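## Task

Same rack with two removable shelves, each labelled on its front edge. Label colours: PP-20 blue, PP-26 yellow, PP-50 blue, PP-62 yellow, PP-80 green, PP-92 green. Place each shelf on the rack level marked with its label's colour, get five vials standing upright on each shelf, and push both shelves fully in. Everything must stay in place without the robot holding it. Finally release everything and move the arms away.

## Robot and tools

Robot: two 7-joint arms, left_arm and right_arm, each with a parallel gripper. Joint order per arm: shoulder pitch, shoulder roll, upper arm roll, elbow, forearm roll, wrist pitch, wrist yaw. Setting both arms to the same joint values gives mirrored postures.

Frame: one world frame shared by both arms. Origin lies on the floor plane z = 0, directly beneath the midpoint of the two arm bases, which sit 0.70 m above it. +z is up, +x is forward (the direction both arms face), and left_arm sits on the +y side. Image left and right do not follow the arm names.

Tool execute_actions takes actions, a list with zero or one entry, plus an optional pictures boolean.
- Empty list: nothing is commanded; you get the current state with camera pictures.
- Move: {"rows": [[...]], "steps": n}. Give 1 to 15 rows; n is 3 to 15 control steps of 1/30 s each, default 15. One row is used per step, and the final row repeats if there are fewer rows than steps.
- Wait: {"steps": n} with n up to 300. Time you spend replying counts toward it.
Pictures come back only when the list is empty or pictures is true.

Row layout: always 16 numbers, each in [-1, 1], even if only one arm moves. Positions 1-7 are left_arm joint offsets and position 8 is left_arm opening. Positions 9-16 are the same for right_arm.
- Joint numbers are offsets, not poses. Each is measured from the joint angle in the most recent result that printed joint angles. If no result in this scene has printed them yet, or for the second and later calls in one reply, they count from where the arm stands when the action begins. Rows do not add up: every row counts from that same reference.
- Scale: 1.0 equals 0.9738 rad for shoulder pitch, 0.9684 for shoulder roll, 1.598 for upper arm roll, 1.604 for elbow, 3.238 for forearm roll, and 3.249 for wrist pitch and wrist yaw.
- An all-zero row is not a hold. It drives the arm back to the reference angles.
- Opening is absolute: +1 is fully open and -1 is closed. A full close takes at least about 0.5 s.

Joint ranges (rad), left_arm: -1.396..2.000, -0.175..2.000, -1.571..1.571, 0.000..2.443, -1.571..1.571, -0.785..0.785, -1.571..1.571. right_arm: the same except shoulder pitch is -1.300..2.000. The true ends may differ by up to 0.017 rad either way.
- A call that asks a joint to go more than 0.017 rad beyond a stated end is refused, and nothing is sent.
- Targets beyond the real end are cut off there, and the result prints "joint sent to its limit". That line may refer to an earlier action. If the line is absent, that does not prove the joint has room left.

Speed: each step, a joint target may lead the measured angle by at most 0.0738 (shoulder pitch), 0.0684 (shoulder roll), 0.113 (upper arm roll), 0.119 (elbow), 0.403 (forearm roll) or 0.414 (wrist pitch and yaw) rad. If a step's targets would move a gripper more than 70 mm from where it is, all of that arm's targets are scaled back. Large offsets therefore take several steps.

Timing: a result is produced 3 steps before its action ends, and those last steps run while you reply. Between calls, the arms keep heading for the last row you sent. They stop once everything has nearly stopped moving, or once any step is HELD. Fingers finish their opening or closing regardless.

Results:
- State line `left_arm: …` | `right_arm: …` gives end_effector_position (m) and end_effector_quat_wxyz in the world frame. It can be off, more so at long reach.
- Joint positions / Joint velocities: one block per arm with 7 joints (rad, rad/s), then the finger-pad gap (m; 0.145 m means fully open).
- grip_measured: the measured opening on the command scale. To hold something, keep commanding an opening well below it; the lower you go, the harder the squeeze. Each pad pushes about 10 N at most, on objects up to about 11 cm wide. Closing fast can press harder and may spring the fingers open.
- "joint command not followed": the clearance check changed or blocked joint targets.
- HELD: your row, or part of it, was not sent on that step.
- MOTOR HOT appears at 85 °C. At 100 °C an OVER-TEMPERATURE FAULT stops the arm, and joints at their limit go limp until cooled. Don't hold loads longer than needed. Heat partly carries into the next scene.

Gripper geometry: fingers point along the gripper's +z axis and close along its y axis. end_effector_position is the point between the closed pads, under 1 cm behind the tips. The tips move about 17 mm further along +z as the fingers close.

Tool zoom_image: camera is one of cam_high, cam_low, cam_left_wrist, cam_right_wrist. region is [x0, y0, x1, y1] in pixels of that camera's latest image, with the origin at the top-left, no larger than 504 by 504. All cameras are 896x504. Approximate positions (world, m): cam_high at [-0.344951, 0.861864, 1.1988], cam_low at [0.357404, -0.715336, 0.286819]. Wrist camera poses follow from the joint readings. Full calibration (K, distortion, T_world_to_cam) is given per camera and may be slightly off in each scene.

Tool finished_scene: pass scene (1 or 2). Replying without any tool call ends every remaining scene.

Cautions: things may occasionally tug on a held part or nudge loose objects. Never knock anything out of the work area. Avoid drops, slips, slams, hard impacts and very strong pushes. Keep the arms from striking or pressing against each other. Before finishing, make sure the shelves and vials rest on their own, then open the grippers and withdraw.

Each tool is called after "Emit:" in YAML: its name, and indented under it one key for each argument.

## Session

Emit:
execute_actions:
  actions: []

Scene clock: 0.00 s of 9600.00 s.
left_arm: end_effector_position=(+0.2704, +0.1569, +0.4514) grip_measured=+1.00 end_effector_quat_wxyz=(-0.005, +0.704, +0.006, +0.710) | right_arm: end_effector_position=(+0.2728, -0.1511, +0.4479) grip_measured=+1.00 end_effector_quat_wxyz=(-0.004, +0.707, +0.008, +0.707)
Joint positions: left_arm=[-0.439  0.333 -0.276  1.813  0.175 -0.281 -0.364  0.145] | right_arm=[-0.422  0.341 -0.291  1.796  0.178 -0.277 -0.343  0.145]
Joint velocities: left_arm=[-0.099  0.011 -0.002 -0.022  0.007 -0.007  0.037 -0.   ] | right_arm=[ 0.055 -0.077 -0.007  0.007 -0.037 -0.007 -0.007  0.   ]
Motor temperatures (°C, as the motors report them): left_arm=[27 24 26 25 28 27 26] | right_arm=[27 27 28 28 26 24 27]

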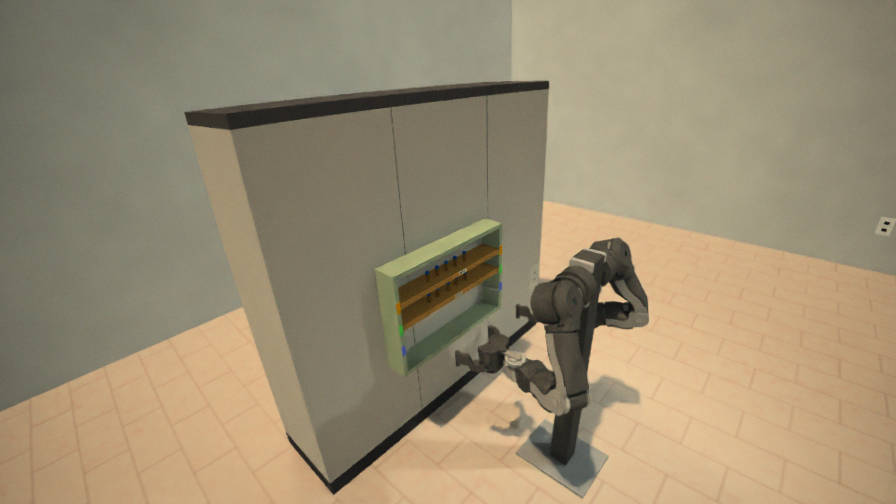

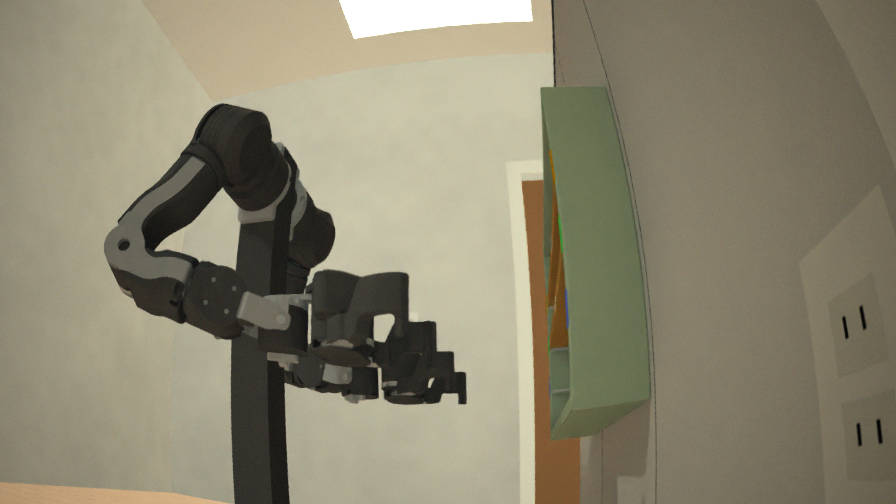

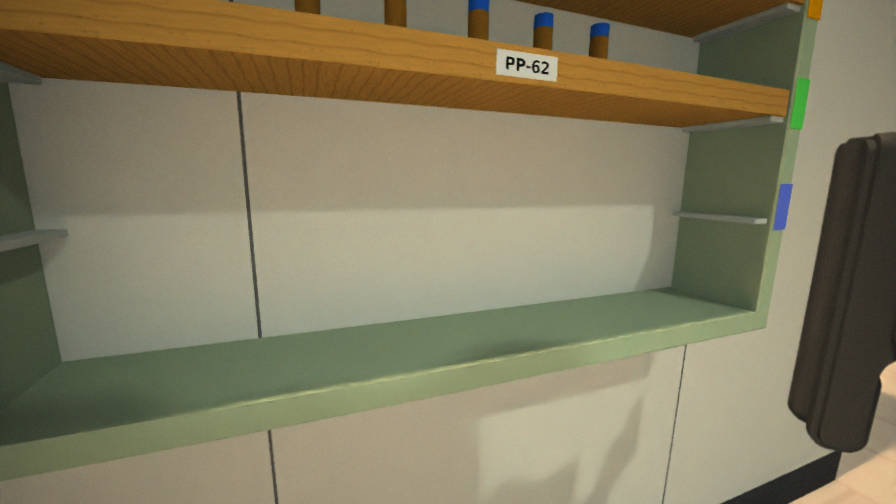

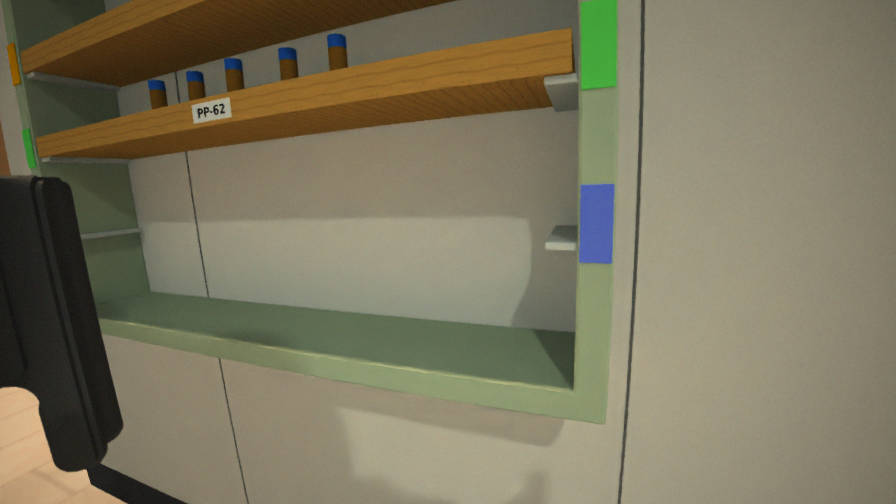

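Emit:
zoom_image:
  camera: "cam_high"
  region: [390,230,510,320]

Region (390, 230, 510, 320) of cam_high's 896x504 image, scaled by 4.200, with more detail than that image has; it fills the top 378 rows of this view, and the rest is white.

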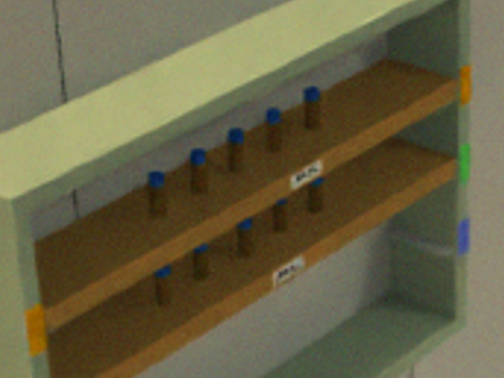

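Emit:
execute_actions:
  actions:
    - {"rows":[[0.02,-0.01,0.03,0.03,-0.06,0.01,0.03,0.7,0.02,-0.05,0.02,0.03,0.05,0.01,-0.01,0.7],[0.05,-0.03,0.06,0.07,-0.12,0.02,0.07,0.4,0.05,-0.1,0.03,0.07,0.1,0.02,-0.02,0.4],[0.09,-0.04,0.1,0.1,-0.18,0.035,0.11,0.1,0.09,-0.15,0.05,0.11,0.15,0.035,-0.03,0.1],[0.13,-0.06,0.13,0.13,-0.24,0.05,0.15,-0.2,0.13,-0.2,0.06,0.14,0.2,0.05,-0.04,-0.2],[0.17,-0.08,0.17,0.16,-0.3,0.06,0.19,-0.45,0.17,-0.25,0.08,0.17,0.25,0.06,-0.05,-0.45],[0.21,-0.09,0.2,0.18,-0.36,0.07,0.23,-0.45,0.21,-0.3,0.09,0.2,0.3,0.07,-0.06,-0.45],[0.25,-0.1,0.23,0.2,-0.41,0.08,0.26,-0.45,0.25,-0.35,0.11,0.22,0.34,0.08,-0.07,-0.45],[0.3,-0.117,0.26,0.214,-0.457,0.086,0.297,-0.45,0.3,-0.4,0.122,0.234,0.372,0.085,-0.084,-0.45],[0.35,-0.117,0.26,0.214,-0.457,0.086,0.297,-0.45,0.35,-0.45,0.122,0.234,0.372,0.085,-0.084,-0.45],[0.4,-0.117,0.26,0.214,-0.457,0.086,0.297,-0.45,0.4,-0.49,0.122,0.234,0.372,0.085,-0.084,-0.45],[0.456,-0.117,0.26,0.214,-0.457,0.086,0.297,-0.45,0.446,-0.517,0.122,0.234,0.372,0.085,-0.084,-0.45]]}

Emit:
execute_actions:
  actions:
    - {"steps":15}
  pictures: true

Scene clock: 0.83 s of 9600.00 s.
left_arm: end_effector_position=(+0.3436, +0.1977, +0.6204) grip_measured=-0.45 end_effector_quat_wxyz=(+0.506, -0.482, +0.490, -0.521) | right_arm: end_effector_position=(+0.3434, -0.1203, +0.6203) grip_measured=-0.45 end_effector_quat_wxyz=(+0.510, -0.483, +0.492, -0.514)
Joint positions: left_arm=[ 0.03   0.221  0.14   2.16  -1.291 -0.006  0.578  0.042] | right_arm=[ 0.04  -0.165 -0.102  2.176  1.373 -0.002 -0.603  0.042]
Joint velocities: left_arm=[-0.011  0.055  0.022  0.354 -0.154  0.066 -0.051 -0.   ] | right_arm=[-0.011 -0.011 -0.002  0.276  0.168  0.081  0.022 -0.   ]
Motor temperatures (°C, as the motors report them): left_arm=[27 24 26 25 28 28 26] | right_arm=[27 27 28 28 26 24 27]
Steps of this call (steps 1 to 13: nothing new was sent; steps 14 to 25: the first 12 steps of this action). Readings (joint positions):
14: left_arm=[-0.439 0.323 -0.247 1.830 0.092 -0.260 -0.323] | right_arm=[-0.421 0.310 -0.268 1.816 0.248 -0.257 -0.353]
15: left_arm=[-0.421 0.305 -0.193 1.884 -0.045 -0.231 -0.242] | right_arm=[-0.402 0.251 -0.240 1.871 0.366 -0.231 -0.382]
17: left_arm=[-0.298 0.277 -0.071 2.021 -0.392 -0.169 -0.023] | right_arm=[-0.287 0.140 -0.202 2.020 0.651 -0.162 -0.432]
21: left_arm=[-0.161 0.220 0.129 2.143 -1.111 -0.044 0.458] | right_arm=[-0.143 -0.047 -0.097 2.165 1.235 -0.038 -0.565]
25: the state above

Scene clock: 1.33 s of 9600.00 s.
left_arm: end_effector_position=(+0.3423, +0.1996, +0.6066) grip_measured=-0.45 end_effector_quat_wxyz=(+0.498, -0.495, +0.502, -0.504) | right_arm: end_effector_position=(+0.3421, -0.1217, +0.6075) grip_measured=-0.45 end_effector_quat_wxyz=(+0.499, -0.494, +0.502, -0.504)
Joint positions: left_arm=[ 0.005  0.22   0.141  2.154 -1.304 -0.005  0.597  0.042] | right_arm=[ 0.014 -0.159 -0.097  2.171  1.38  -0.002 -0.613  0.042]
Joint velocities: left_arm=[-0.011  0.011  0.007 -0.007 -0.051 -0.007 -0.007  0.   ] | right_arm=[ 0.011 -0.099  0.027 -0.002  0.022  0.022 -0.007 -0.   ]
Motor temperatures (°C, as the motors report them): left_arm=[27 24 26 25 28 28 26] | right_arm=[27 27 28 28 26 24 27]
Kept back: nothing.
Steps of this call (steps 1 to 3: the last 3 steps of your previous action; steps 4 to 15: the robot went on to your last target). Readings (joint positions):
1: left_arm=[0.018 0.221 0.141 2.167 -1.297 -0.006 0.580] | right_arm=[0.026 -0.163 -0.100 2.181 1.376 -0.002 -0.603]
2: left_arm=[0.002 0.221 0.141 2.161 -1.300 -0.006 0.587] | right_arm=[0.009 -0.160 -0.097 2.176 1.378 -0.002 -0.607]
4: left_arm=[0.000 0.220 0.141 2.154 -1.303 -0.005 0.597] | right_arm=[0.009 -0.159 -0.097 2.171 1.380 -0.002 -0.613]
8: left_arm=[0.005 0.220 0.141 2.154 -1.304 -0.005 0.597] | right_arm=[0.014 -0.159 -0.097 2.171 1.380 -0.002 -0.613]
15: the state above
camera_calibration (this result's frames):
cam_left_wrist: T_world_to_cam=[[-0.341771, 0.00747153, -0.939754, 0.68203], [-0.150893, 0.986558, 0.0627206, -0.171433], [0.92759, 0.163238, -0.33605, -0.0897454], [0, 0, 0, 1]] pos_world=[0.290477, 0.178683, 0.621534]
cam_right_wrist: T_world_to_cam=[[0.345686, 0.0227693, -0.938074, 0.45624], [-0.148361, 0.988457, -0.0306796, 0.202099], [0.926548, 0.149779, 0.345074, -0.45636], [0, 0, 0, 1]] pos_world=[0.295108, -0.141802, 0.591665]

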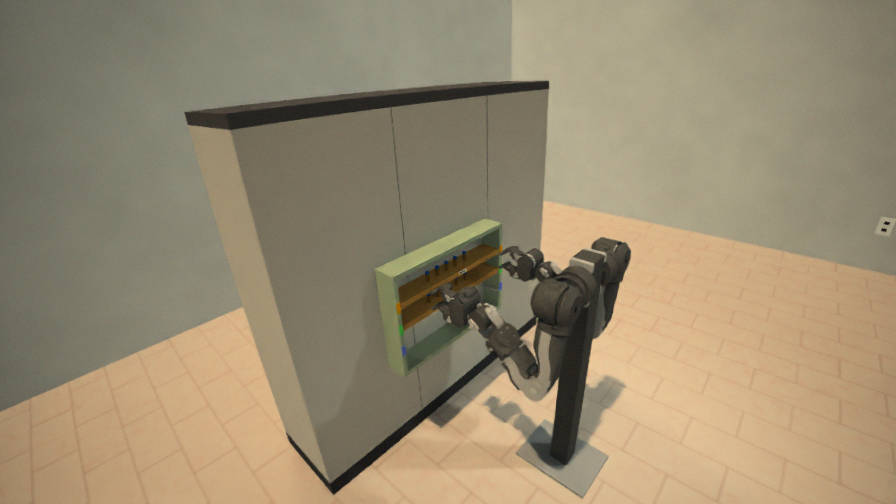

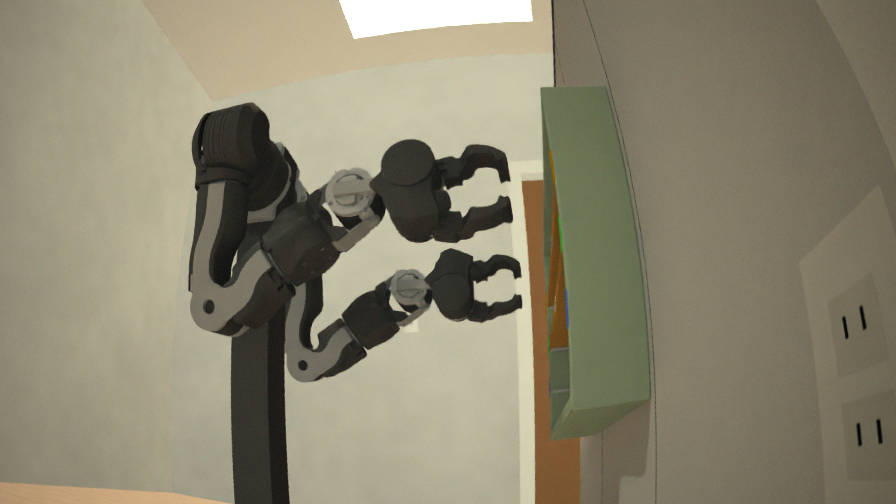

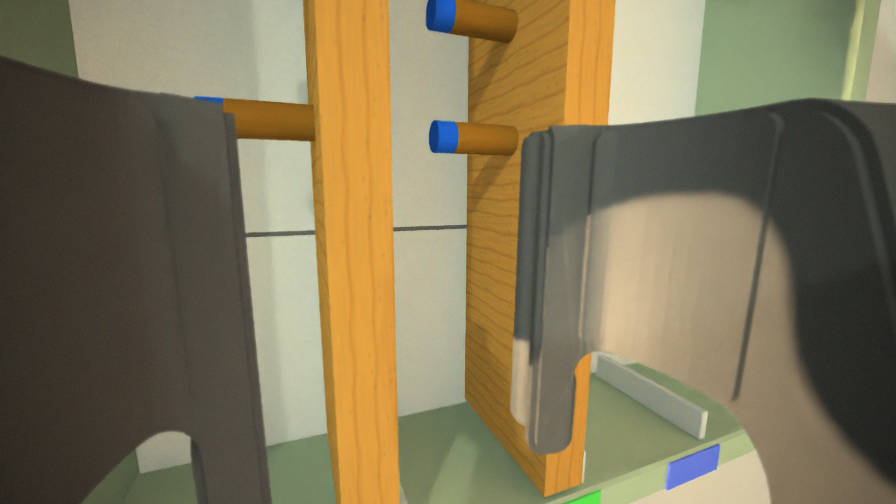

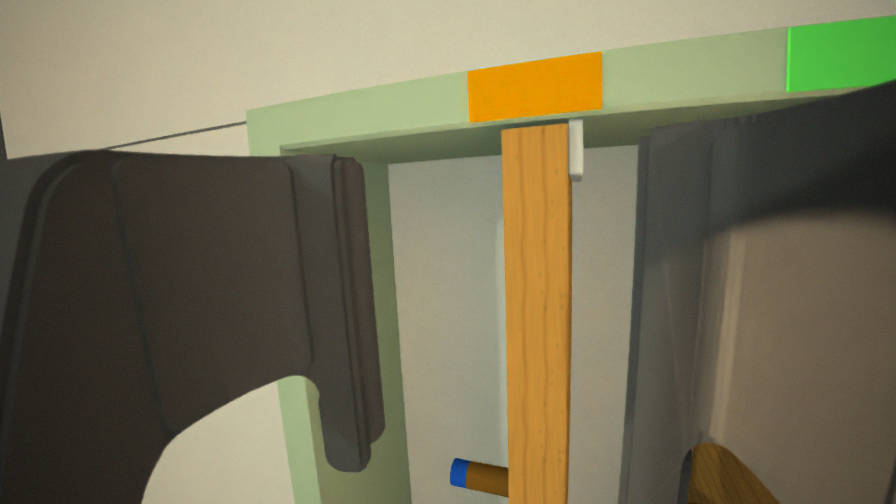

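Emit:
execute_actions:
  actions:
    - {"rows":[[0.02,0,-0.004,-0.013,-0.001,0,0,-0.4,0.02,0,-0.004,-0.013,0,0,0,-0.4],[0.05,0,-0.009,-0.032,-0.002,0,0,-0.4,0.05,0,-0.005,-0.032,0.001,0,0,-0.4],[0.084,0,-0.016,-0.053,-0.003,0,-0.001,-0.4,0.082,0,-0.003,-0.054,0.002,0,0.001,-0.4],[0.118,0,-0.023,-0.075,-0.004,0,-0.002,-0.4,0.116,0,0,-0.076,0.003,0,0.002,-0.4],[0.152,0,-0.03,-0.097,-0.006,0,-0.003,-0.4,0.149,0,0.004,-0.098,0.004,0,0.003,-0.4],[0.186,0,-0.036,-0.12,-0.007,0,-0.004,-0.4,0.182,0,0.008,-0.121,0.005,0,0.005,-0.4],[0.22,0,-0.042,-0.143,-0.009,0,-0.006,-0.4,0.216,0,0.012,-0.144,0.006,0,0.007,-0.4],[0.253,0,-0.048,-0.168,-0.01,0,-0.009,-0.4,0.248,0,0.016,-0.17,0.007,0,0.01,-0.4],[0.286,0,-0.054,-0.194,-0.011,0,-0.012,-0.4,0.281,0,0.02,-0.196,0.007,0,0.013,-0.4],[0.319,0,-0.06,-0.22,-0.012,0,-0.015,-0.4,0.313,0,0.024,-0.222,0.008,0,0.017,-0.4],[0.352,0,-0.065,-0.247,-0.013,0,-0.019,-0.4,0.345,0,0.028,-0.25,0.008,0,0.021,-0.4],[0.38,0,-0.069,-0.271,-0.013,0,-0.022,-0.4,0.373,0,0.031,-0.274,0.009,0,0.024,-0.4],[0.4,0,-0.072,-0.288,-0.014,0,-0.024,-0.4,0.393,0,0.033,-0.291,0.009,0,0.026,-0.4],[0.412,0,-0.073,-0.298,-0.014,0,-0.026,-0.4,0.404,0,0.034,-0.301,0.009,0,0.028,-0.4],[0.417,0,-0.074,-0.302,-0.014,0,-0.026,-0.4,0.409,0,0.034,-0.305,0.009,0,0.028,-0.4]]}

Emit:
execute_actions:
  actions:
    - {"steps":10}
  pictures: true

Scene clock: 2.13 s of 9600.00 s.
left_arm: end_effector_position=(+0.4280, +0.2009, +0.6056) grip_measured=-0.40 end_effector_quat_wxyz=(+0.494, -0.501, +0.505, -0.500) | right_arm: end_effector_position=(+0.4275, -0.1097, +0.6081) grip_measured=-0.40 end_effector_quat_wxyz=(+0.501, -0.508, +0.494, -0.497)
Joint positions: left_arm=[ 0.374  0.22   0.032  1.725 -1.342 -0.005  0.544  0.045] | right_arm=[ 0.377 -0.16  -0.049  1.737  1.405 -0.002 -0.554  0.045]
Joint velocities: left_arm=[ 0.67   0.033 -0.12  -0.999 -0.022  0.022 -0.183  0.   ] | right_arm=[ 0.67   0.011  0.115 -1.018  0.037  0.007  0.125 -0.   ]
Motor temperatures (°C, as the motors report them): left_arm=[27 24 26 25 28 28 26] | right_arm=[27 27 28 28 26 24 27]
Steps of this call (steps 1 to 12: the robot went on to your last target; steps 13 to 24: the first 12 steps of this action). Readings (joint positions):
13: left_arm=[0.015 0.220 0.138 2.143 -1.304 -0.005 0.597] | right_arm=[0.023 -0.159 -0.098 2.160 1.380 -0.002 -0.613]
14: left_arm=[0.045 0.220 0.130 2.112 -1.306 -0.005 0.597] | right_arm=[0.053 -0.159 -0.101 2.130 1.380 -0.003 -0.613]
16: left_arm=[0.120 0.220 0.107 2.039 -1.312 -0.005 0.595] | right_arm=[0.128 -0.159 -0.100 2.054 1.386 -0.002 -0.610]
20: left_arm=[0.249 0.220 0.067 1.891 -1.330 -0.005 0.582] | right_arm=[0.254 -0.160 -0.073 1.906 1.398 -0.002 -0.594]
24: the state above

Scene clock: 2.47 s of 9600.00 s.
left_arm: end_effector_position=(+0.4370, +0.2026, +0.6065) grip_measured=-0.40 end_effector_quat_wxyz=(+0.498, -0.500, +0.502, -0.500) | right_arm: end_effector_position=(+0.4364, -0.1081, +0.6091) grip_measured=-0.40 end_effector_quat_wxyz=(+0.503, -0.507, +0.491, -0.499)
Joint positions: left_arm=[ 0.41   0.22   0.024  1.672 -1.348 -0.005  0.519  0.045] | right_arm=[ 0.412 -0.16  -0.045  1.685  1.408 -0.002 -0.528  0.045]
Joint velocities: left_arm=[ 0.055 -0.011 -0.012  0.012  0.037 -0.022 -0.037 -0.   ] | right_arm=[ 0.077  0.011  0.007 -0.007 -0.081 -0.022  0.022  0.   ]
Motor temperatures (°C, as the motors report them): left_arm=[27 24 26 25 28 28 26] | right_arm=[27 27 28 28 26 24 27]
Kept back: nothing.
Steps of this call (steps 1 to 3: the last 3 steps of your previous action; steps 4 to 10: the robot went on to your last target). Readings (joint positions):
1: left_arm=[0.395 0.220 0.028 1.695 -1.345 -0.005 0.535] | right_arm=[0.398 -0.160 -0.046 1.708 1.407 -0.002 -0.545]
2: left_arm=[0.406 0.220 0.026 1.679 -1.346 -0.005 0.528] | right_arm=[0.409 -0.160 -0.045 1.692 1.407 -0.002 -0.537]
4: left_arm=[0.410 0.220 0.025 1.672 -1.347 -0.005 0.521] | right_arm=[0.412 -0.160 -0.045 1.685 1.408 -0.002 -0.530]
8: left_arm=[0.410 0.220 0.024 1.672 -1.348 -0.005 0.519] | right_arm=[0.412 -0.160 -0.045 1.685 1.408 -0.002 -0.528]
10: the state above
camera_calibration (this result's frames):
cam_left_wrist: T_world_to_cam=[[-0.351555, 0.0033904, -0.936161, 0.717179], [-0.159019, 0.985245, 0.0632844, -0.156667], [0.922563, 0.171116, -0.345829, -0.171652], [0, 0, 0, 1]] pos_world=[0.385574, 0.181296, 0.621948]
cam_right_wrist: T_world_to_cam=[[0.342202, 0.0204298, -0.939404, 0.426947], [-0.181855, 0.9823, -0.0448829, 0.225333], [0.92186, 0.186195, 0.339861, -0.537219], [0, 0, 0, 1]] pos_world=[0.390117, -0.130039, 0.593769]

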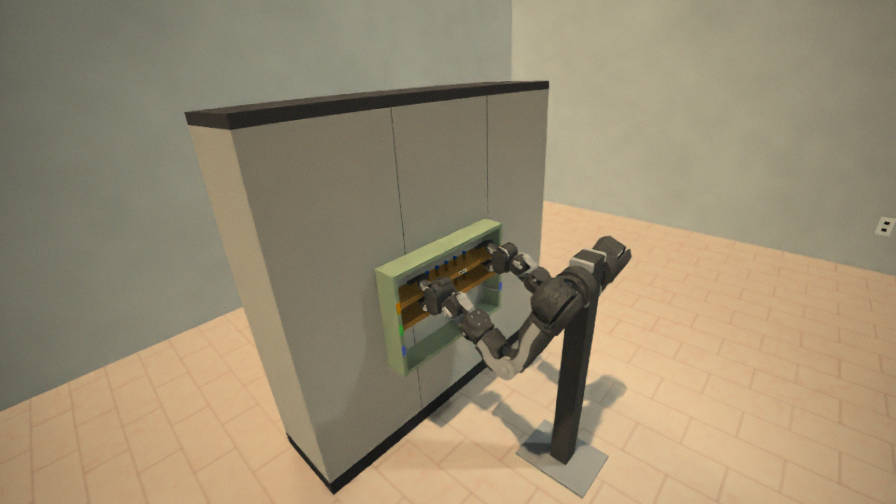

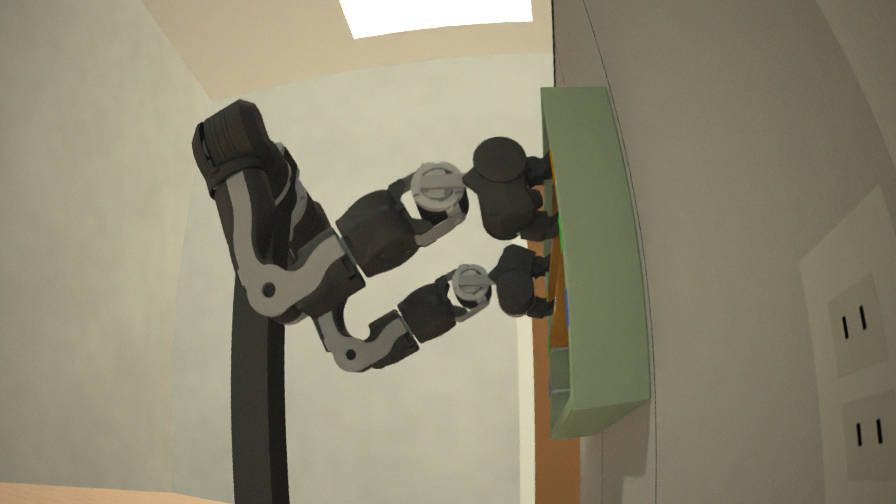

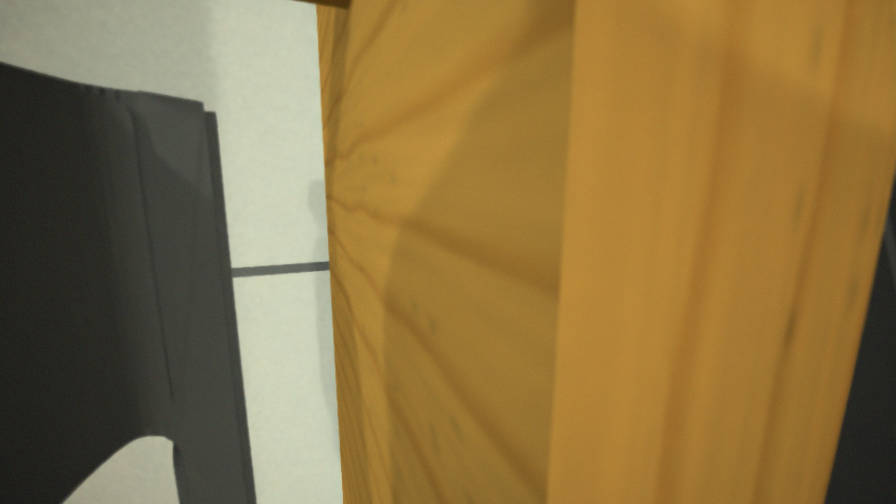

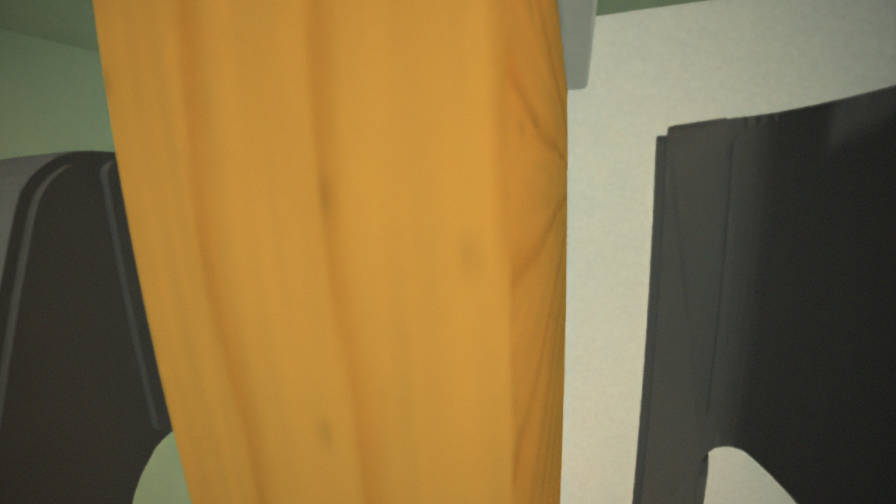

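Emit:
execute_actions:
  actions:
    - {"rows":[[0,0,0,0,0,0,0,-0.5,-0.005,0,0,0,0,0,0.002,-0.5],[0,0,0,0,0,0,0,-0.58,-0.011,0,0,0,0,0,0.004,-0.58],[0,0,0,0,0,0,0,-0.64,-0.011,0,0,0,0,0,0.004,-0.64],[0,0,0,0,0,0,0,-0.68,-0.011,0,0,0,0,0,0.004,-0.68],[0,0,0,0,0,0,0,-0.71,-0.011,0,0,0,0,0,0.004,-0.71],[0,0,0,0,0,0,0,-0.74,-0.011,0,0,0,0,0,0.004,-0.74],[0,0,0,0,0,0,0,-0.77,-0.011,0,0,0,0,0,0.004,-0.77],[0,0,0,0,0,0,0,-0.82,-0.011,0,0,0,0,0,0.004,-0.82],[0,0,0,0,0,0,0,-0.9,-0.011,0,0,0,0,0,0.004,-0.9],[0,0,0,0,0,0,0,-1,-0.011,0,0,0,0,0,0.004,-1]]}

Emit:
execute_actions:
  actions:
    - {"rows":[[0.003,0,0,0.003,0,0,0,-1,0.003,0,0,0.003,0,0,0,-1],[0.004,0,0.001,0.008,0,0,0.002,-1,0.004,0,-0.001,0.008,0,0,-0.002,-1],[0,0,0.004,0.017,0,0,0.006,-1,0,0,-0.003,0.017,0,0,-0.006,-1],[-0.01,0,0.006,0.029,0,0,0.009,-1,-0.01,0,-0.005,0.03,0,0,-0.009,-1],[-0.023,0,0.009,0.043,0.001,0,0.012,-1,-0.023,0,-0.007,0.044,0,0,-0.012,-1],[-0.041,0,0.013,0.06,0.001,0,0.015,-1,-0.041,0,-0.009,0.061,-0.001,0,-0.015,-1],[-0.06,0,0.017,0.077,0.001,0,0.018,-1,-0.06,0,-0.012,0.078,-0.001,0,-0.018,-1],[-0.08,0,0.02,0.094,0.002,0,0.02,-1,-0.08,0,-0.015,0.096,-0.001,0,-0.02,-1],[-0.1,0,0.024,0.111,0.002,0,0.022,-1,-0.1,0,-0.018,0.113,-0.002,0,-0.022,-1],[-0.12,0,0.028,0.128,0.003,0,0.024,-1,-0.12,0,-0.02,0.13,-0.002,0,-0.024,-1],[-0.136,0,0.031,0.142,0.003,0,0.025,-1,-0.136,0,-0.022,0.144,-0.002,0,-0.026,-1],[-0.15,0,0.033,0.154,0.004,0,0.026,-1,-0.15,0,-0.024,0.157,-0.003,0,-0.027,-1],[-0.162,0,0.036,0.164,0.004,0,0.027,-1,-0.162,0,-0.026,0.167,-0.003,0,-0.028,-1],[-0.168,0,0.037,0.169,0.004,0,0.027,-1,-0.168,0,-0.027,0.172,-0.003,0,-0.028,-1],[-0.17,0,0.037,0.171,0.004,0,0.027,-1,-0.17,0,-0.027,0.174,-0.003,0,-0.028,-1]]}

Emit:
execute_actions:
  actions:
    - {"steps":10}

Scene clock: 3.33 s of 9600.00 s.
left_arm: end_effector_position=(+0.4370, +0.2026, +0.6059) grip_measured=-0.76 end_effector_quat_wxyz=(+0.497, -0.501, +0.503, -0.499) | right_arm: end_effector_position=(+0.4355, -0.1081, +0.6067) grip_measured=-0.76 end_effector_quat_wxyz=(+0.504, -0.507, +0.491, -0.499)
Joint positions: left_arm=[ 0.41   0.22   0.024  1.672 -1.348 -0.005  0.521  0.018] | right_arm=[ 0.403 -0.16  -0.045  1.685  1.408 -0.002 -0.517  0.018]
Joint velocities: left_arm=[ 0.055  0.055 -0.022  0.002 -0.007 -0.007 -0.037  0.   ] | right_arm=[-0.033 -0.033 -0.022 -0.007  0.051 -0.051  0.022 -0.   ]
Motor temperatures (°C, as the motors report them): left_arm=[27 24 26 25 28 28 26] | right_arm=[27 27 28 28 26 24 27]
Steps of this call (steps 1 to 14: the robot went on to your last target; steps 15 to 26: the first 12 steps of this action). Readings (joint positions):
15: left_arm=[0.410 0.220 0.024 1.672 -1.348 -0.005 0.519] | right_arm=[0.412 -0.160 -0.045 1.685 1.408 -0.002 -0.527]
16: left_arm=[0.410 0.220 0.024 1.672 -1.348 -0.005 0.519] | right_arm=[0.409 -0.160 -0.045 1.685 1.408 -0.002 -0.523]
18: left_arm=[0.410 0.220 0.024 1.672 -1.348 -0.005 0.519] | right_arm=[0.403 -0.160 -0.045 1.685 1.408 -0.002 -0.522]
22: left_arm=[0.410 0.220 0.024 1.672 -1.348 -0.005 0.521] | right_arm=[0.403 -0.160 -0.045 1.685 1.408 -0.002 -0.517]
26: the state above

Scene clock: 3.83 s of 9600.00 s.
left_arm: end_effector_position=(+0.3960, +0.2010, +0.6140) grip_measured=-0.76 end_effector_quat_wxyz=(+0.499, -0.497, +0.502, -0.501) | right_arm: end_effector_position=(+0.3940, -0.1090, +0.6141) grip_measured=-0.76 end_effector_quat_wxyz=(+0.506, -0.505, +0.491, -0.498)
Joint positions: left_arm=[ 0.261  0.22   0.075  1.91  -1.338 -0.004  0.607  0.018] | right_arm=[ 0.254 -0.16  -0.082  1.925  1.4    0.001 -0.609  0.018]
Joint velocities: left_arm=[-0.231  0.033  0.11   0.491  0.066 -0.051  0.095 -0.   ] | right_arm=[-0.253 -0.055 -0.1    0.501 -0.022  0.037 -0.095 -0.   ]
Motor temperatures (°C, as the motors report them): left_arm=[27 24 26 25 28 28 26] | right_arm=[27 27 28 28 26 24 27]
Steps of this call (steps 1 to 3: the last 3 steps of your previous action; steps 4 to 15: the first 12 steps of this action, its rows measured from where the robot was after step 3). Readings (joint positions):
3: left_arm=[0.410 0.220 0.024 1.672 -1.348 -0.005 0.521] | right_arm=[0.403 -0.160 -0.045 1.685 1.408 -0.002 -0.517]
4: left_arm=[0.410 0.220 0.024 1.672 -1.348 -0.005 0.522] | right_arm=[0.403 -0.160 -0.045 1.685 1.408 -0.002 -0.517]
5: left_arm=[0.410 0.220 0.024 1.675 -1.348 -0.005 0.526] | right_arm=[0.403 -0.160 -0.045 1.688 1.408 -0.002 -0.522]
7: left_arm=[0.400 0.220 0.030 1.705 -1.347 -0.005 0.546] | right_arm=[0.394 -0.160 -0.049 1.720 1.407 -0.002 -0.544]
11: left_arm=[0.332 0.220 0.053 1.814 -1.343 -0.005 0.579] | right_arm=[0.325 -0.160 -0.066 1.829 1.404 -0.002 -0.578]
15: the state above

Scene clock: 4.17 s of 9600.00 s.
left_arm: end_effector_position=(+0.3905, +0.2010, +0.6168) grip_measured=-0.76 end_effector_quat_wxyz=(+0.501, -0.495, +0.500, -0.503) | right_arm: end_effector_position=(+0.3884, -0.1090, +0.6170) grip_measured=-0.76 end_effector_quat_wxyz=(+0.508, -0.503, +0.489, -0.500)
Joint positions: left_arm=[ 0.243  0.22   0.083  1.942 -1.336 -0.003  0.614  0.018] | right_arm=[ 0.236 -0.16  -0.088  1.957  1.398  0.002 -0.614  0.018]
Joint velocities: left_arm=[ 0.033  0.033  0.012  0.027  0.007  0.022 -0.007 -0.   ] | right_arm=[-0.033  0.055 -0.002 -0.012 -0.051 -0.037 -0.095  0.   ]
Motor temperatures (°C, as the motors report them): left_arm=[27 24 26 25 28 28 26] | right_arm=[27 27 28 28 26 24 27]
Kept back: nothing.
Steps of this call (steps 1 to 3: the last 3 steps of your previous action; steps 4 to 10: the robot went on to your last target). Readings (joint positions):
1: left_arm=[0.251 0.220 0.079 1.927 -1.336 -0.004 0.610] | right_arm=[0.244 -0.160 -0.086 1.943 1.399 0.001 -0.612]
2: left_arm=[0.244 0.220 0.082 1.938 -1.336 -0.004 0.611] | right_arm=[0.238 -0.160 -0.087 1.954 1.399 0.001 -0.613]
4: left_arm=[0.243 0.220 0.083 1.942 -1.336 -0.003 0.613] | right_arm=[0.236 -0.160 -0.088 1.957 1.398 0.002 -0.614]
8: left_arm=[0.243 0.220 0.083 1.942 -1.336 -0.003 0.614] | right_arm=[0.236 -0.160 -0.088 1.957 1.398 0.002 -0.614]
10: the state above

Emit:
execute_actions:
  actions:
    - {"rows":[[-0.002,0,0,0.004,0,0,0,-1,-0.002,0,0,0.004,0,0,0,-1],[-0.01,0,0.002,0.008,0,0,0,-1,-0.01,0,-0.001,0.008,0,0,0,-1],[-0.024,0,0.004,0.017,0.001,0,0.001,-1,-0.024,0,-0.003,0.017,-0.001,0,-0.001,-1],[-0.041,0,0.007,0.027,0.002,0,0.001,-1,-0.04,0,-0.005,0.028,-0.001,0,-0.002,-1],[-0.06,0,0.01,0.039,0.002,0,0.002,-1,-0.06,0,-0.007,0.04,-0.002,0,-0.002,-1],[-0.084,0,0.014,0.054,0.003,0,0.002,-1,-0.083,0,-0.01,0.055,-0.002,0,-0.003,-1],[-0.108,0,0.018,0.069,0.004,0,0.003,-1,-0.107,0,-0.013,0.071,-0.003,0,-0.004,-1],[-0.132,0,0.023,0.085,0.005,0,0.003,-1,-0.131,0,-0.016,0.087,-0.004,0,-0.005,-1],[-0.156,0,0.027,0.1,0.006,0,0.004,-1,-0.155,0,-0.019,0.103,-0.005,0,-0.006,-1],[-0.18,0,0.031,0.115,0.007,0,0.004,-1,-0.178,0,-0.022,0.118,-0.005,0,-0.007,-1],[-0.199,0,0.034,0.128,0.008,0,0.005,-1,-0.198,0,-0.024,0.131,-0.006,0,-0.007,-1],[-0.216,0,0.037,0.139,0.009,0,0.005,-1,-0.214,0,-0.026,0.142,-0.006,0,-0.008,-1],[-0.23,0,0.039,0.148,0.01,0,0.006,-1,-0.228,0,-0.028,0.152,-0.007,0,-0.009,-1],[-0.238,0,0.041,0.152,0.01,0,0.006,-1,-0.236,0,-0.029,0.156,-0.007,0,-0.009,-1],[-0.24,0,0.041,0.154,0.01,0,0.006,-1,-0.238,0,-0.029,0.158,-0.007,0,-0.009,-1]]}

Emit:
execute_actions:
  actions:
    - {"steps":10}
  pictures: true

Emit:
zoom_image:
  camera: "cam_high"
  region: [450,250,530,310]

Scene clock: 4.93 s of 9600.00 s.
left_arm: end_effector_position=(+0.3444, +0.1986, +0.6098) grip_measured=-0.76 end_effector_quat_wxyz=(+0.497, -0.497, +0.505, -0.501) | right_arm: end_effector_position=(+0.3416, -0.1107, +0.6092) grip_measured=-0.76 end_effector_quat_wxyz=(+0.504, -0.507, +0.495, -0.494)
Joint positions: left_arm=[ 0.03   0.22   0.136  2.157 -1.309 -0.002  0.634  0.018] | right_arm=[ 0.024 -0.16  -0.128  2.176  1.378  0.006 -0.645  0.018]
Joint velocities: left_arm=[-0.319 -0.011  0.125  0.447  0.051  0.037 -0.022 -0.   ] | right_arm=[-0.385 -0.033 -0.09   0.427 -0.037 -0.007 -0.007 -0.   ]
Motor temperatures (°C, as the motors report them): left_arm=[27 24 26 25 28 28 26] | right_arm=[27 27 28 28 26 24 27]
Steps of this call (steps 1 to 11: the robot went on to your last target; steps 12 to 23: the first 12 steps of this action). Readings (joint positions):
12: left_arm=[0.242 0.220 0.083 1.942 -1.336 -0.003 0.615] | right_arm=[0.235 -0.160 -0.088 1.957 1.398 0.003 -0.615]
13: left_arm=[0.236 0.220 0.083 1.945 -1.336 -0.002 0.615] | right_arm=[0.230 -0.160 -0.088 1.960 1.398 0.003 -0.617]
15: left_arm=[0.202 0.220 0.091 1.975 -1.332 -0.002 0.620] | right_arm=[0.196 -0.160 -0.094 1.991 1.396 0.003 -0.623]
19: left_arm=[0.112 0.220 0.116 2.068 -1.323 -0.002 0.628] | right_arm=[0.107 -0.160 -0.113 2.084 1.388 0.006 -0.634]
23: the state above

Scene clock: 5.27 s of 9600.00 s.
left_arm: end_effector_position=(+0.3389, +0.1982, +0.6103) grip_measured=-0.76 end_effector_quat_wxyz=(+0.496, -0.497, +0.506, -0.502) | right_arm: end_effector_position=(+0.3360, -0.1109, +0.6101) grip_measured=-0.76 end_effector_quat_wxyz=(+0.503, -0.507, +0.495, -0.494)
Joint positions: left_arm=[ 0.007  0.22   0.144  2.183 -1.303 -0.002  0.638  0.018] | right_arm=[ 0.001 -0.16  -0.134  2.204  1.374  0.007 -0.65   0.018]
Joint velocities: left_arm=[-0.011  0.011 -0.002 -0.022  0.066  0.037 -0.051 -0.   ] | right_arm=[ 0.077  0.011 -0.007 -0.007 -0.037 -0.022  0.037 -0.   ]
Motor temperatures (°C, as the motors report them): left_arm=[27 24 26 25 28 28 26] | right_arm=[27 27 28 28 26 24 27]
Kept back: nothing.
Steps of this call (steps 1 to 3: the last 3 steps of your previous action; steps 4 to 10: the robot went on to your last target). Readings (joint positions):
1: left_arm=[0.017 0.220 0.140 2.171 -1.306 -0.002 0.636] | right_arm=[0.012 -0.160 -0.131 2.191 1.376 0.007 -0.648]
2: left_arm=[0.009 0.220 0.143 2.180 -1.304 -0.002 0.636] | right_arm=[0.003 -0.160 -0.134 2.201 1.374 0.007 -0.649]
4: left_arm=[0.007 0.220 0.144 2.183 -1.303 -0.002 0.638] | right_arm=[0.001 -0.160 -0.134 2.204 1.374 0.007 -0.650]
8: left_arm=[0.007 0.220 0.144 2.183 -1.303 -0.002 0.638] | right_arm=[0.001 -0.160 -0.134 2.204 1.374 0.007 -0.650]
10: the state above
camera_calibration (this result's frames):
cam_left_wrist: T_world_to_cam=[[-0.351379, 0.00962419, -0.936184, 0.685041], [-0.148803, 0.986662, 0.0659933, -0.173527], [0.924333, 0.162495, -0.34526, -0.0782455], [0, 0, 0, 1]] pos_world=[0.287212, 0.177334, 0.625761]
cam_right_wrist: T_world_to_cam=[[0.334031, 0.0279507, -0.942148, 0.467542], [-0.183259, 0.982412, -0.0358278, 0.204774], [0.924575, 0.184625, 0.333278, -0.44149], [0, 0, 0, 1]] pos_world=[0.289544, -0.132731, 0.594969]

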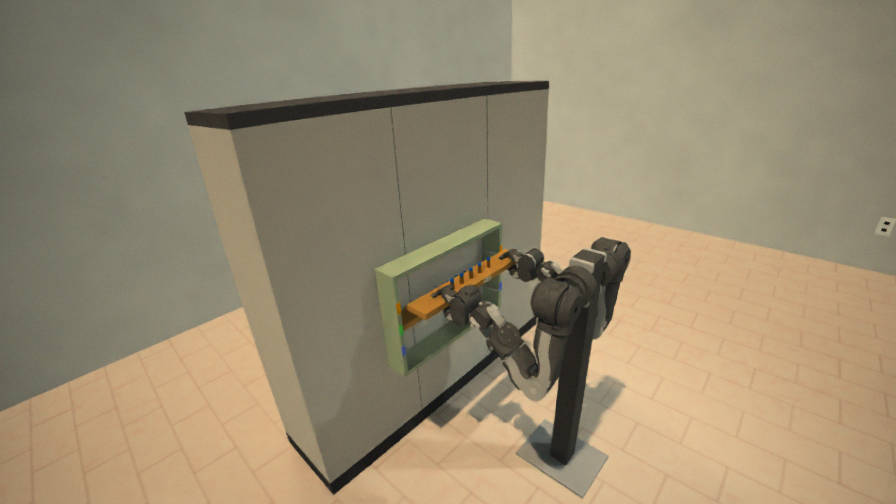

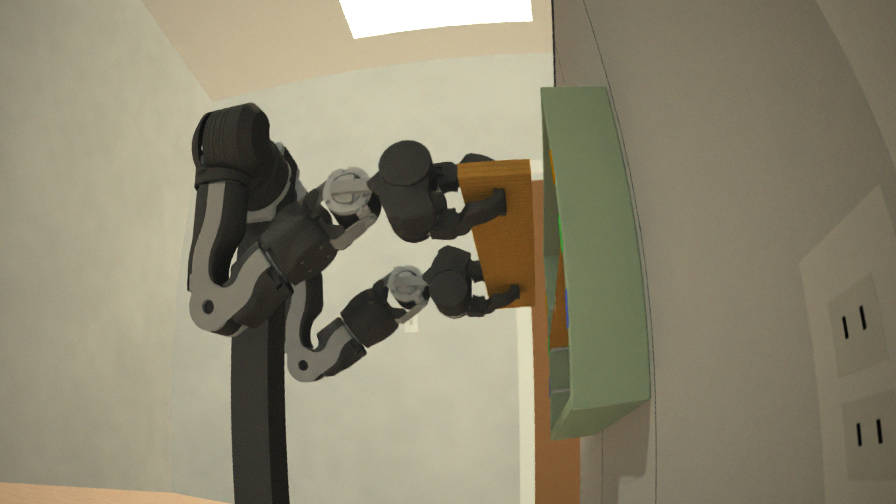

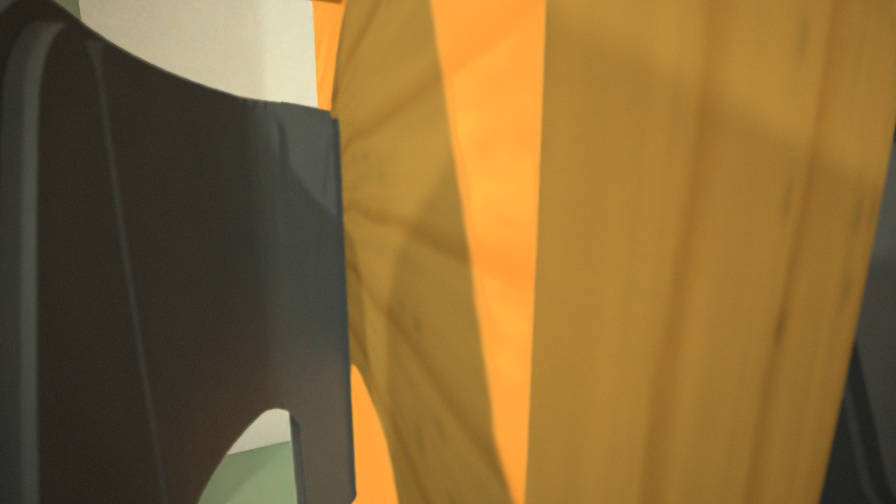

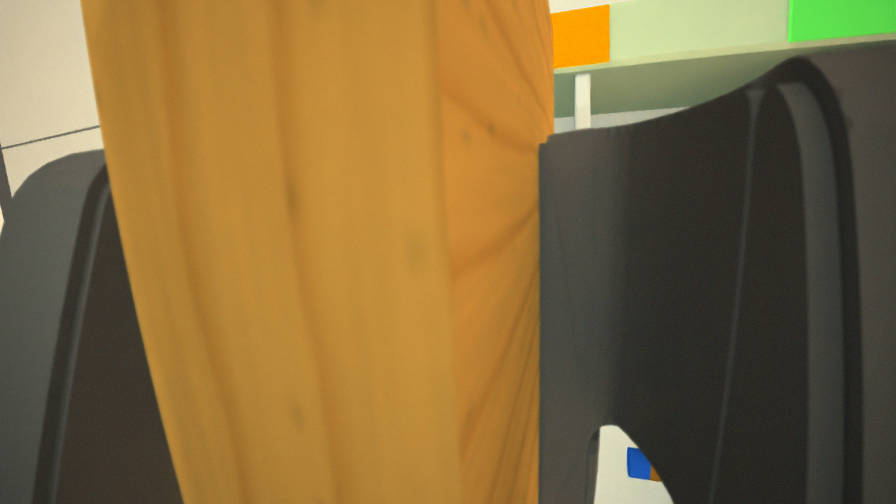

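Region (450, 250, 530, 310) of cam_high's 896x504 image, scaled by 6.300, with more detail than that image has; it fills the top 378 rows of this view, and the rest is white.

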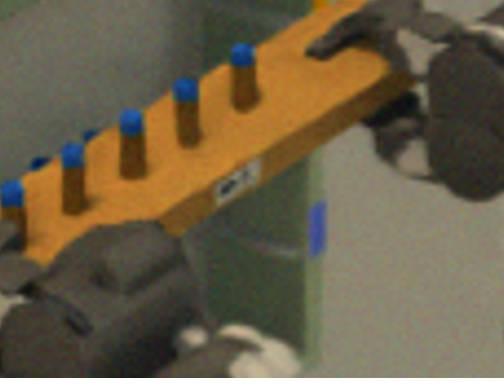

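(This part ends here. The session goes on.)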